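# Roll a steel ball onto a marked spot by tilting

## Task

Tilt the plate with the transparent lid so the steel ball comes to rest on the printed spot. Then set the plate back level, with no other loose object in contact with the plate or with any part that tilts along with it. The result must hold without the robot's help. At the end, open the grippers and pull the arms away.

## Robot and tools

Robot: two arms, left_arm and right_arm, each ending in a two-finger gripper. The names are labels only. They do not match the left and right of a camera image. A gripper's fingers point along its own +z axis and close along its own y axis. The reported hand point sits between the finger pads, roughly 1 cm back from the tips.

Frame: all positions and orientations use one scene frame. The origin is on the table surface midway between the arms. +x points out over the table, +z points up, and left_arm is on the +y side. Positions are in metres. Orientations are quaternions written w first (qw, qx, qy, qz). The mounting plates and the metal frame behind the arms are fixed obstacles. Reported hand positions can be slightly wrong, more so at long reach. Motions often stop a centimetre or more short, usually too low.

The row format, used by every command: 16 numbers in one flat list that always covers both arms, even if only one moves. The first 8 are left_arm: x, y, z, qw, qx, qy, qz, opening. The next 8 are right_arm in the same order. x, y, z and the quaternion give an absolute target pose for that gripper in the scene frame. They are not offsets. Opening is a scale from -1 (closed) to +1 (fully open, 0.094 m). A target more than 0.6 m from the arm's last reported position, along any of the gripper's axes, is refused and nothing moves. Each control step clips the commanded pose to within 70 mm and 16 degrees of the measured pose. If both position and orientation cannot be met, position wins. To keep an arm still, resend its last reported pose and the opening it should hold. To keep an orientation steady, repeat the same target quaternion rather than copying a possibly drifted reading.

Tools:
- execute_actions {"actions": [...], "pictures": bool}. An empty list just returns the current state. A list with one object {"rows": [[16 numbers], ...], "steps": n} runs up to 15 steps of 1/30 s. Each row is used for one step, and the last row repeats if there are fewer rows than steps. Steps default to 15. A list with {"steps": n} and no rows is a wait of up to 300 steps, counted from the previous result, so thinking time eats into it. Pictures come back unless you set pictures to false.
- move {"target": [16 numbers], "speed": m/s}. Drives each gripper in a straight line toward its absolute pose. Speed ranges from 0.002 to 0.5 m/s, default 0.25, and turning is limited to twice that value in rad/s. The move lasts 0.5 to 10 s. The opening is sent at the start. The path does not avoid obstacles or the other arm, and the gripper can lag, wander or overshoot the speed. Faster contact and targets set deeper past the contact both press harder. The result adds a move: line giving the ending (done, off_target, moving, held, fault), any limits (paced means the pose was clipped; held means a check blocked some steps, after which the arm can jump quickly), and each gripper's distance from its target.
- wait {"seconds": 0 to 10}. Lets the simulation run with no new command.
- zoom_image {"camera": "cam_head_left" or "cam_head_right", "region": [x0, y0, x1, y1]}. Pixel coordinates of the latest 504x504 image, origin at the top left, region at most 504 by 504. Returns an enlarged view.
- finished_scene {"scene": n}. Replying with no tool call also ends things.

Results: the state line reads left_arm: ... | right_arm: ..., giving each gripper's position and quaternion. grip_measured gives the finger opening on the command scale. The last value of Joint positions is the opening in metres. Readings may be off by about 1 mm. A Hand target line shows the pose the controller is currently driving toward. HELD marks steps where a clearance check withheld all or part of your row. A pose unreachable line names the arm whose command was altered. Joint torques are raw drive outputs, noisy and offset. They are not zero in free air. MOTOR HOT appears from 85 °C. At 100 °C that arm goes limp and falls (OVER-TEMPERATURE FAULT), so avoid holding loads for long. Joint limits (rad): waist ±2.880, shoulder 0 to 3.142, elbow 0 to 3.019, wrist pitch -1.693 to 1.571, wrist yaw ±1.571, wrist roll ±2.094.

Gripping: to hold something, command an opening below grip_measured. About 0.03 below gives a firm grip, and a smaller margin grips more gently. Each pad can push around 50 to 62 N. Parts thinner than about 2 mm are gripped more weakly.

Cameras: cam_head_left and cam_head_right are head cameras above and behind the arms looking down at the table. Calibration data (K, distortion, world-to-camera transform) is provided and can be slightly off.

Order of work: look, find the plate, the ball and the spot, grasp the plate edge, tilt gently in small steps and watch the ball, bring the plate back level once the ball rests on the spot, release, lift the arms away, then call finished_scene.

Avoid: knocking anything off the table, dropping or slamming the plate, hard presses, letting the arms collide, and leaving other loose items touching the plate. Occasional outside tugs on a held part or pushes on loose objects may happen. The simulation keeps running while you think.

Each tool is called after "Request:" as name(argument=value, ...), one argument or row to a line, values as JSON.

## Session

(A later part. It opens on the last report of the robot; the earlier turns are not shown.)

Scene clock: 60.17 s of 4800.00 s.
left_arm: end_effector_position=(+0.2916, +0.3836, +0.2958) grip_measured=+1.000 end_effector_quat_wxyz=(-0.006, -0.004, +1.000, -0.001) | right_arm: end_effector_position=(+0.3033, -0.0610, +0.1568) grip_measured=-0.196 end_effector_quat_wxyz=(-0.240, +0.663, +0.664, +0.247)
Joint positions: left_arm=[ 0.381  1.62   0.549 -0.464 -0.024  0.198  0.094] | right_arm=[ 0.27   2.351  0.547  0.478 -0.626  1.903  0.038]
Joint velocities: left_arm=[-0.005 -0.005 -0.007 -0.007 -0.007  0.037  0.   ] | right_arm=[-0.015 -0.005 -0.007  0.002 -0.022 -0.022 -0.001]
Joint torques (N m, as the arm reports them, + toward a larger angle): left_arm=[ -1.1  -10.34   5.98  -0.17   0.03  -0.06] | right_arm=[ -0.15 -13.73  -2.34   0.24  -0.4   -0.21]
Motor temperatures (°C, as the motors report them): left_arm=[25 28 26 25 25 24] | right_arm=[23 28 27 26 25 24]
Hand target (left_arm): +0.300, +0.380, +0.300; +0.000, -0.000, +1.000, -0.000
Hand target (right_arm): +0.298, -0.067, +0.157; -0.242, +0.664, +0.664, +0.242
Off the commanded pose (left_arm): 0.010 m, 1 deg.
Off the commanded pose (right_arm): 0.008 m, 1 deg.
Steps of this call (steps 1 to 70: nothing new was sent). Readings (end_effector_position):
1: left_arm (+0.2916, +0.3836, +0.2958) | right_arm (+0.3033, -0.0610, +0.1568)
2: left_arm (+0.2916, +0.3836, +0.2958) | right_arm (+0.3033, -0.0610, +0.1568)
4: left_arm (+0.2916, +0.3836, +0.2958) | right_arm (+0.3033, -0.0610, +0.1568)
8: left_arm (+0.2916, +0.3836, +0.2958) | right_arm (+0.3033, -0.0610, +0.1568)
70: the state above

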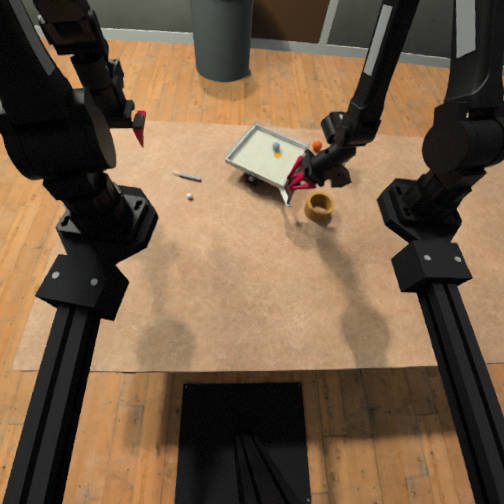

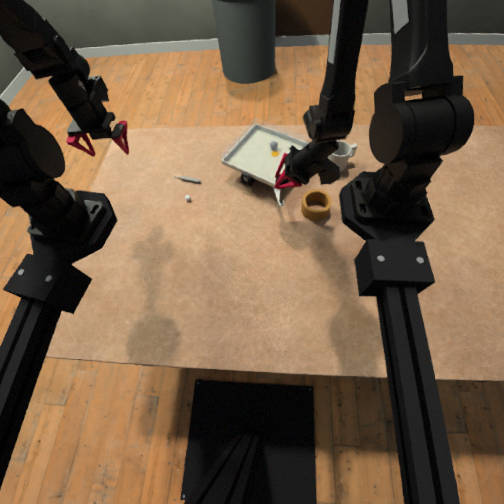

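Request:
execute_actions(
  actions=[
    {"rows":[[0.3,0.38,0.3,0,0,1,0,1,0.298,-0.072,0.1483,-0.242,0.665,0.665,0.242,-0.22]]},
  ],
  pictures=false,
)

Request:
execute_actions(
  actions=[
    {"rows":[[0.3,0.38,0.3,0,0,1,0,1,0.298,-0.070,0.157,-0.242,0.665,0.665,0.242,-0.22]]},
  ],
  pictures=false,
)

Request:
execute_actions(
  actions=[
    {"steps":70},
  ],
)

Request:
execute_actions(
  actions=[
    {"rows":[[0.3,0.38,0.3,0,0,1,0,1,0.297,-0.051,0.157,-0.242,0.665,0.665,0.242,-0.22]],"steps":15},
  ],
  pictures=false,
)

Request:
execute_actions(
  actions=[
    {"rows":[[0.3,0.38,0.3,0,0,1,0,1,0.298,-0.0671,0.157,-0.242,0.665,0.665,0.242,-0.22]]},
  ],
  pictures=false,
)

Request:
execute_actions(
  actions=[
    {"steps":70},
  ],
)

Request:
zoom_image(
  camera="cam_head_left",
  region=[210,110,330,230],
)

Scene clock: 64.07 s of 4800.00 s.
left_arm: end_effector_position=(+0.2916, +0.3836, +0.2958) grip_measured=+1.000 end_effector_quat_wxyz=(-0.006, -0.004, +1.000, -0.001) | right_arm: end_effector_position=(+0.3042, -0.0626, +0.1571) grip_measured=-0.196 end_effector_quat_wxyz=(-0.243, +0.662, +0.663, +0.250)
Joint positions: left_arm=[ 0.381  1.62   0.549 -0.464 -0.024  0.198  0.094] | right_arm=[ 0.259  2.352  0.549  0.473 -0.636  1.891  0.038]
Joint velocities: left_arm=[-0.005  0.005  0.002 -0.007  0.007  0.007  0.   ] | right_arm=[ 0.005 -0.015 -0.012 -0.002 -0.022 -0.007  0.   ]
Joint torques (N m, as the arm reports them, + toward a larger angle): left_arm=[ -0.06 -11.17   6.01  -0.08   0.05  -0.08] | right_arm=[ -0.85 -11.45  -1.52   0.6   -0.14  -0.35]
Motor temperatures (°C, as the motors report them): left_arm=[25 28 26 25 25 24] | right_arm=[23 28 27 26 25 24]
Hand target (left_arm): +0.300, +0.380, +0.300; +0.000, -0.000, +1.000, -0.000
Hand target (right_arm): +0.297, -0.072, +0.149; -0.242, +0.664, +0.665, +0.241
Off the commanded pose (left_arm): 0.010 m, 1 deg.
Off the commanded pose (right_arm): 0.014 m, 1 deg.
Steps of this call (steps 1 to 102: nothing new was sent; steps 103 to 117: all 15 steps of this action). Readings (end_effector_position):
103: left_arm (+0.2916, +0.3836, +0.2958) | right_arm (+0.3038, -0.0610, +0.1569)
104: left_arm (+0.2916, +0.3836, +0.2958) | right_arm (+0.3039, -0.0612, +0.1571)
106: left_arm (+0.2916, +0.3836, +0.2958) | right_arm (+0.3042, -0.0620, +0.1572)
110: left_arm (+0.2916, +0.3836, +0.2958) | right_arm (+0.3042, -0.0626, +0.1571)
117: the state above

Scene clock: 64.57 s of 4800.00 s.
left_arm: end_effector_position=(+0.2916, +0.3836, +0.2958) grip_measured=+1.000 end_effector_quat_wxyz=(-0.006, -0.004, +1.000, -0.001) | right_arm: end_effector_position=(+0.3035, -0.0628, +0.1569) grip_measured=-0.196 end_effector_quat_wxyz=(-0.244, +0.663, +0.663, +0.248)
Joint positions: left_arm=[ 0.381  1.62   0.549 -0.464 -0.024  0.198  0.094] | right_arm=[ 0.259  2.352  0.549  0.469 -0.636  1.891  0.038]
Joint velocities: left_arm=[-0.005  0.015 -0.007  0.002  0.007  0.081  0.   ] | right_arm=[ 0.005 -0.015  0.007 -0.007 -0.095  0.051  0.001]
Joint torques (N m, as the arm reports them, + toward a larger angle): left_arm=[ -0.78 -10.53   5.99  -0.23   0.05  -0.08] | right_arm=[ -0.11 -13.92  -2.57   0.23  -0.1   -0.23]
Motor temperatures (°C, as the motors report them): left_arm=[25 28 26 25 25 24] | right_arm=[23 28 27 26 25 24]
Hand target (left_arm): +0.300, +0.380, +0.300; +0.000, -0.000, +1.000, -0.000
Hand target (right_arm): +0.298, -0.070, +0.157; -0.242, +0.664, +0.664, +0.242
Off the commanded pose (left_arm): 0.010 m, 1 deg.
Off the commanded pose (right_arm): 0.009 m, 1 deg.
Steps of this call (steps 1 to 15: all 15 steps of this action). Readings (end_effector_position):
1: left_arm (+0.2916, +0.3836, +0.2958) | right_arm (+0.3038, -0.0627, +0.1570)
2: left_arm (+0.2916, +0.3836, +0.2958) | right_arm (+0.3035, -0.0628, +0.1569)
4: left_arm (+0.2916, +0.3836, +0.2958) | right_arm (+0.3035, -0.0628, +0.1569)
8: left_arm (+0.2916, +0.3836, +0.2958) | right_arm (+0.3035, -0.0628, +0.1569)
15: the state above

Scene clock: 66.90 s of 4800.00 s.
left_arm: end_effector_position=(+0.2916, +0.3836, +0.2958) grip_measured=+1.000 end_effector_quat_wxyz=(-0.006, -0.004, +1.000, -0.001) | right_arm: end_effector_position=(+0.3034, -0.0631, +0.1566) grip_measured=-0.196 end_effector_quat_wxyz=(-0.243, +0.663, +0.663, +0.248)
Joint positions: left_arm=[ 0.381  1.62   0.549 -0.464 -0.024  0.198  0.094] | right_arm=[ 0.259  2.352  0.549  0.469 -0.634  1.891  0.038]
Joint velocities: left_arm=[-0.005  0.015  0.007 -0.007  0.022  0.081  0.   ] | right_arm=[-0.005 -0.005  0.017 -0.002 -0.066 -0.022 -0.001]
Joint torques (N m, as the arm reports them, + toward a larger angle): left_arm=[ -1.55 -10.36   5.97  -0.24  -0.01  -0.08] | right_arm=[ -0.18 -13.88  -2.57   0.24  -0.19  -0.23]
Motor temperatures (°C, as the motors report them): left_arm=[25 28 26 25 25 24] | right_arm=[23 28 27 26 25 24]
Hand target (left_arm): +0.300, +0.380, +0.300; +0.000, -0.000, +1.000, -0.000
Hand target (right_arm): +0.298, -0.070, +0.157; -0.242, +0.664, +0.664, +0.242
Off the commanded pose (left_arm): 0.010 m, 1 deg.
Off the commanded pose (right_arm): 0.009 m, 1 deg.
Steps of this call (steps 1 to 70: nothing new was sent). Readings (end_effector_position):
1: left_arm (+0.2916, +0.3836, +0.2958) | right_arm (+0.3035, -0.0628, +0.1569)
2: left_arm (+0.2916, +0.3836, +0.2958) | right_arm (+0.3035, -0.0628, +0.1569)
4: left_arm (+0.2916, +0.3836, +0.2958) | right_arm (+0.3035, -0.0629, +0.1568)
8: left_arm (+0.2916, +0.3836, +0.2958) | right_arm (+0.3035, -0.0629, +0.1568)
70: the state above

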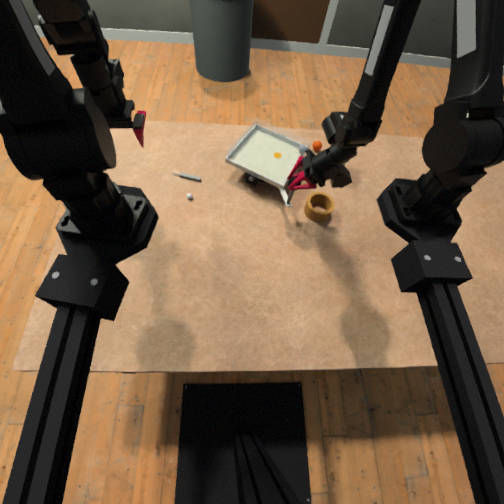

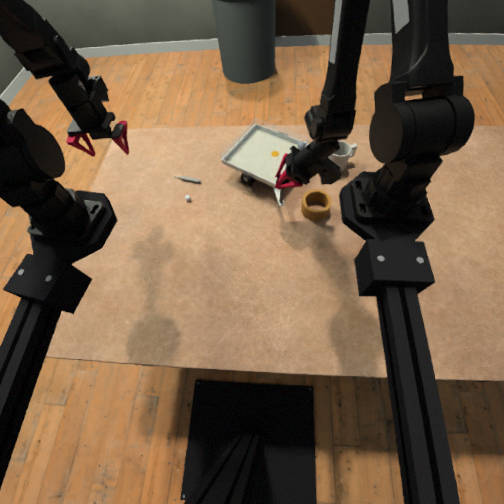

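Scene clock: 67.40 s of 4800.00 s.
left_arm: end_effector_position=(+0.2916, +0.3836, +0.2958) grip_measured=+1.000 end_effector_quat_wxyz=(-0.006, -0.004, +1.000, -0.001) | right_arm: end_effector_position=(+0.3027, -0.0582, +0.1554) grip_measured=-0.196 end_effector_quat_wxyz=(-0.234, +0.666, +0.665, +0.243)
Joint positions: left_arm=[ 0.381  1.62   0.549 -0.464 -0.024  0.198  0.094] | right_arm=[ 0.289  2.352  0.545  0.493 -0.605  1.925  0.038]
Joint velocities: left_arm=[ 0.005 -0.005 -0.007  0.007 -0.037 -0.037  0.   ] | right_arm=[ 0.005  0.005 -0.007 -0.017  0.022 -0.037  0.   ]
Joint torques (N m, as the arm reports them, + toward a larger angle): left_arm=[ -0.44 -10.7    5.97  -0.25   0.03  -0.14] | right_arm=[  3.13 -13.49  -1.89   1.31  -0.73   0.33]
Motor temperatures (°C, as the motors report them): left_arm=[25 28 26 25 25 24] | right_arm=[23 28 27 26 25 24]
Hand target (left_arm): +0.300, +0.380, +0.300; +0.000, -0.000, +1.000, -0.000
Hand target (right_arm): +0.297, -0.051, +0.157; -0.242, +0.664, +0.664, +0.242
Off the commanded pose (left_arm): 0.010 m, 1 deg.
Off the commanded pose (right_arm): 0.009 m, 1 deg.
Steps of this call (steps 1 to 15: all 15 steps of this action). Readings (end_effector_position):
1: left_arm (+0.2916, +0.3836, +0.2958) | right_arm (+0.3042, -0.0627, +0.1563)
2: left_arm (+0.2916, +0.3836, +0.2958) | right_arm (+0.3039, -0.0622, +0.1556)
4: left_arm (+0.2916, +0.3836, +0.2958) | right_arm (+0.3029, -0.0598, +0.1552)
8: left_arm (+0.2916, +0.3836, +0.2958) | right_arm (+0.3027, -0.0582, +0.1554)
15: the state above

Scene clock: 67.90 s of 4800.00 s.
left_arm: end_effector_position=(+0.2916, +0.3836, +0.2958) grip_measured=+1.000 end_effector_quat_wxyz=(-0.006, -0.004, +1.000, -0.001) | right_arm: end_effector_position=(+0.3030, -0.0612, +0.1565) grip_measured=-0.196 end_effector_quat_wxyz=(-0.240, +0.663, +0.664, +0.247)
Joint positions: left_arm=[ 0.381  1.62   0.549 -0.464 -0.024  0.198  0.094] | right_arm=[ 0.269  2.352  0.547  0.478 -0.626  1.902  0.038]
Joint velocities: left_arm=[-0.005 -0.024  0.007 -0.012 -0.051 -0.007  0.   ] | right_arm=[-0.005 -0.005  0.002  0.007  0.037 -0.007  0.   ]
Joint torques (N m, as the arm reports them, + toward a larger angle): left_arm=[ -2.02 -11.23   5.99  -0.19   0.06  -0.13] | right_arm=[ -0.08 -13.82  -2.35   0.2   -0.4   -0.2 ]
Motor temperatures (°C, as the motors report them): left_arm=[25 28 26 25 25 24] | right_arm=[23 28 27 26 25 24]
Hand target (left_arm): +0.300, +0.380, +0.300; +0.000, -0.000, +1.000, -0.000
Hand target (right_arm): +0.298, -0.067, +0.157; -0.242, +0.664, +0.665, +0.242
Off the commanded pose (left_arm): 0.010 m, 1 deg.
Off the commanded pose (right_arm): 0.008 m, 1 deg.
Steps of this call (steps 1 to 15: all 15 steps of this action). Readings (end_effector_position):
1: left_arm (+0.2916, +0.3836, +0.2958) | right_arm (+0.3024, -0.0586, +0.1556)
2: left_arm (+0.2916, +0.3836, +0.2958) | right_arm (+0.3022, -0.0590, +0.1562)
4: left_arm (+0.2916, +0.3836, +0.2958) | right_arm (+0.3030, -0.0604, +0.1567)
8: left_arm (+0.2916, +0.3836, +0.2958) | right_arm (+0.3032, -0.0611, +0.1565)
15: the state above

Scene clock: 70.23 s of 4800.00 s.
left_arm: end_effector_position=(+0.2916, +0.3836, +0.2958) grip_measured=+1.000 end_effector_quat_wxyz=(-0.006, -0.004, +1.000, -0.001) | right_arm: end_effector_position=(+0.3030, -0.0612, +0.1565) grip_measured=-0.196 end_effector_quat_wxyz=(-0.240, +0.663, +0.664, +0.247)
Joint positions: left_arm=[ 0.381  1.62   0.549 -0.464 -0.024  0.198  0.094] | right_arm=[ 0.269  2.352  0.547  0.478 -0.626  1.902  0.038]
Joint velocities: left_arm=[-0.005 -0.015 -0.022 -0.012 -0.007  0.007  0.   ] | right_arm=[-0.005 -0.015 -0.002 -0.002  0.022  0.022 -0.   ]
Joint torques (N m, as the arm reports them, + toward a larger angle): left_arm=[ -1.04 -10.26   6.22  -0.13   0.03  -0.06] | right_arm=[ -0.13 -13.82  -2.34   0.21  -0.4   -0.21]
Motor temperatures (°C, as the motors report them): left_arm=[25 28 26 25 25 24] | right_arm=[23 28 27 26 25 24]
Hand target (left_arm): +0.300, +0.380, +0.300; +0.000, -0.000, +1.000, -0.000
Hand target (right_arm): +0.298, -0.067, +0.157; -0.242, +0.664, +0.665, +0.242
Off the commanded pose (left_arm): 0.010 m, 1 deg.
Off the commanded pose (right_arm): 0.008 m, 1 deg.
Steps of this call (steps 1 to 70: nothing new was sent). Readings (end_effector_position):
1: left_arm (+0.2916, +0.3836, +0.2958) | right_arm (+0.3030, -0.0612, +0.1565)
2: left_arm (+0.2916, +0.3836, +0.2958) | right_arm (+0.3030, -0.0612, +0.1565)
4: left_arm (+0.2916, +0.3836, +0.2958) | right_arm (+0.3030, -0.0612, +0.1565)
8: left_arm (+0.2916, +0.3836, +0.2958) | right_arm (+0.3030, -0.0612, +0.1565)
70: the state above

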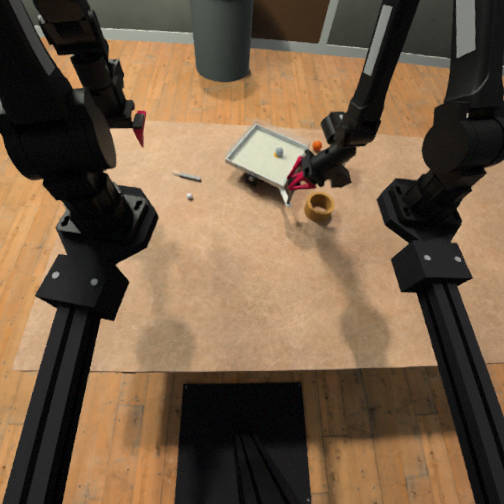

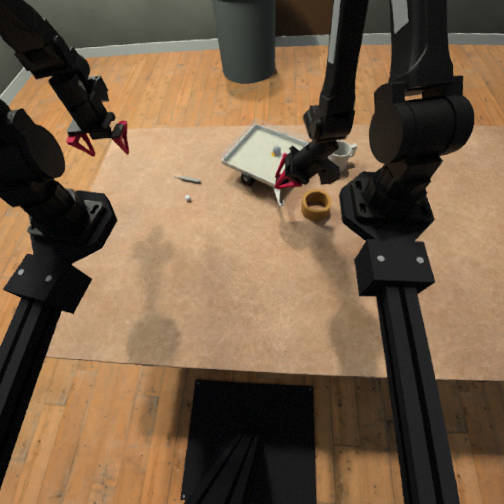

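Region (210, 110, 330, 230) of cam_head_left's 504x504 image, scaled by 4.200, with more detail than that image has.

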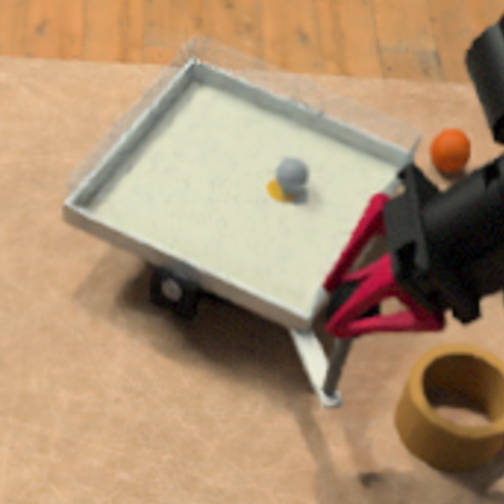

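Request:
execute_actions(
  actions=[
    {"rows":[[0.3,0.38,0.3,0,0,1,0,1,0.298,-0.064,0.156,-0.242,0.665,0.665,0.242,-0.22],[0.3,0.38,0.3,0,0,1,0,1,0.298,-0.064,0.156,-0.242,0.665,0.665,0.242,0.6]]},
  ],
  pictures=false,
)

Request:
move(
  target=[0.3,0.38,0.3,0,0,1,0,1,0.3,-0.145,0.26,-0.242,0.665,0.665,0.242,0.6],
  speed=0.12,
)

Request:
zoom_image(
  camera="cam_head_left",
  region=[210,110,330,230],
)

Scene clock: 72.67 s of 4800.00 s.
left_arm: end_effector_position=(+0.2916, +0.3836, +0.2958) grip_measured=+1.000 end_effector_quat_wxyz=(-0.006, -0.004, +1.000, -0.001) | right_arm: end_effector_position=(+0.3026, -0.0613, +0.1565) grip_measured=+0.598 end_effector_quat_wxyz=(-0.241, +0.663, +0.664, +0.247)
Joint positions: left_arm=[ 0.381  1.62   0.549 -0.464 -0.024  0.198  0.094] | right_arm=[ 0.269  2.352  0.546  0.478 -0.626  1.902  0.075]
Joint velocities: left_arm=[-0.005  0.005  0.002 -0.012 -0.037  0.037  0.   ] | right_arm=[-0.005 -0.015 -0.017 -0.002  0.051 -0.051  0.001]
Joint torques (N m, as the arm reports them, + toward a larger angle): left_arm=[ -0.42 -11.15   6.13  -0.14   0.08  -0.08] | right_arm=[  0.77 -13.25  -1.99   0.53  -0.32  -0.05]
Motor temperatures (°C, as the motors report them): left_arm=[25 28 26 25 25 24] | right_arm=[23 28 27 26 25 24]
Hand target (left_arm): +0.300, +0.380, +0.300; +0.000, -0.000, +1.000, -0.000
Hand target (right_arm): +0.298, -0.064, +0.156; -0.242, +0.664, +0.665, +0.242
Off the commanded pose (left_arm): 0.010 m, 1 deg.
Off the commanded pose (right_arm): 0.005 m, 1 deg.
Steps of this call (steps 1 to 58: nothing new was sent; steps 59 to 73: all 15 steps of this action). Readings (end_effector_position):
59: left_arm (+0.2916, +0.3836, +0.2958) | right_arm (+0.3030, -0.0612, +0.1565)
60: left_arm (+0.2916, +0.3836, +0.2958) | right_arm (+0.3030, -0.0612, +0.1565)
62: left_arm (+0.2916, +0.3836, +0.2958) | right_arm (+0.3026, -0.0613, +0.1565)
66: left_arm (+0.2916, +0.3836, +0.2958) | right_arm (+0.3026, -0.0613, +0.1565)
73: the state above

Scene clock: 74.50 s of 4800.00 s.
left_arm: end_effector_position=(+0.2916, +0.3836, +0.2958) grip_measured=+1.000 end_effector_quat_wxyz=(-0.006, -0.004, +1.000, -0.001) | right_arm: end_effector_position=(+0.2997, -0.1429, +0.2583) grip_measured=+0.598 end_effector_quat_wxyz=(-0.244, +0.665, +0.665, +0.237)
Joint positions: left_arm=[ 0.381  1.62   0.549 -0.464 -0.024  0.198  0.094] | right_arm=[-0.022  1.897  0.445 -0.114 -0.654  1.535  0.075]
Joint velocities: left_arm=[ 0.015  0.005  0.002 -0.007 -0.051  0.051  0.   ] | right_arm=[-0.005 -0.015 -0.012 -0.002 -0.022  0.007  0.   ]
Joint torques (N m, as the arm reports them, + toward a larger angle): left_arm=[-0.59 -9.97  6.15 -0.18  0.06 -0.06] | right_arm=[  0.04 -11.55   1.38  -0.01  -0.46  -0.07]
Motor temperatures (°C, as the motors report them): left_arm=[25 28 26 25 25 24] | right_arm=[23 28 27 26 25 24]
Hand target (left_arm): +0.300, +0.380, +0.300; +0.000, -0.000, +1.000, -0.000
Hand target (right_arm): +0.300, -0.145, +0.260; -0.242, +0.664, +0.665, +0.239
Off the commanded pose (left_arm): 0.010 m, 1 deg.
Off the commanded pose (right_arm): 0.003 m, 1 deg.
move: done

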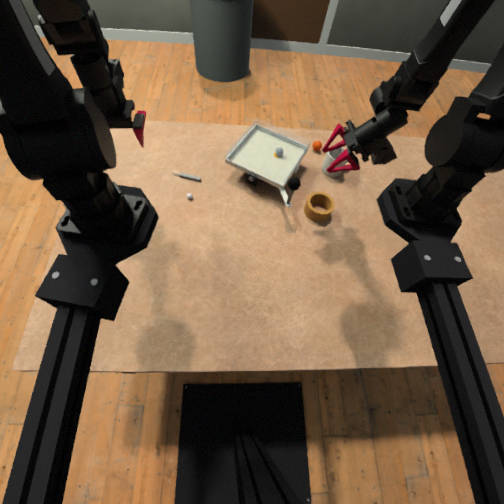

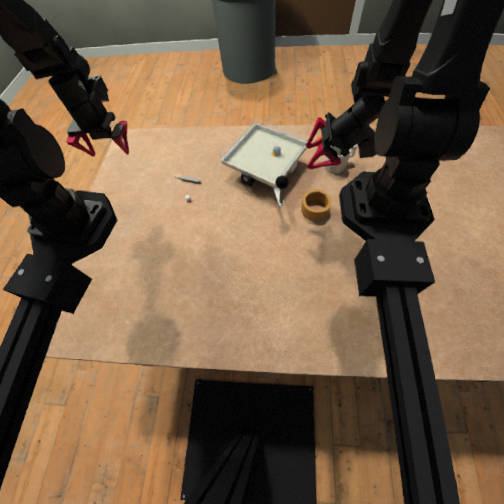

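Region (210, 110, 330, 230) of cam_head_left's 504x504 image, scaled by 4.200, with more detail than that image has.

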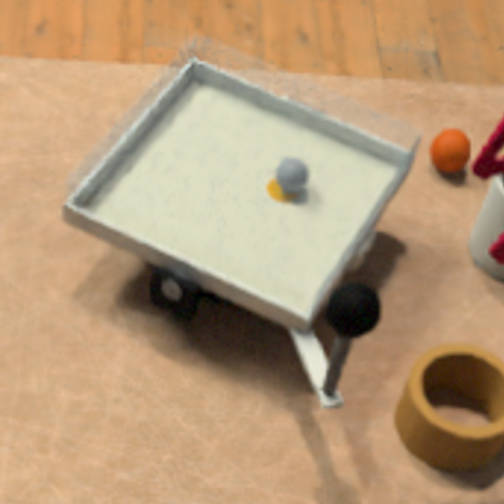

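Request:
finished_scene(
  scene=2,
)

The scene is finished: the task was done.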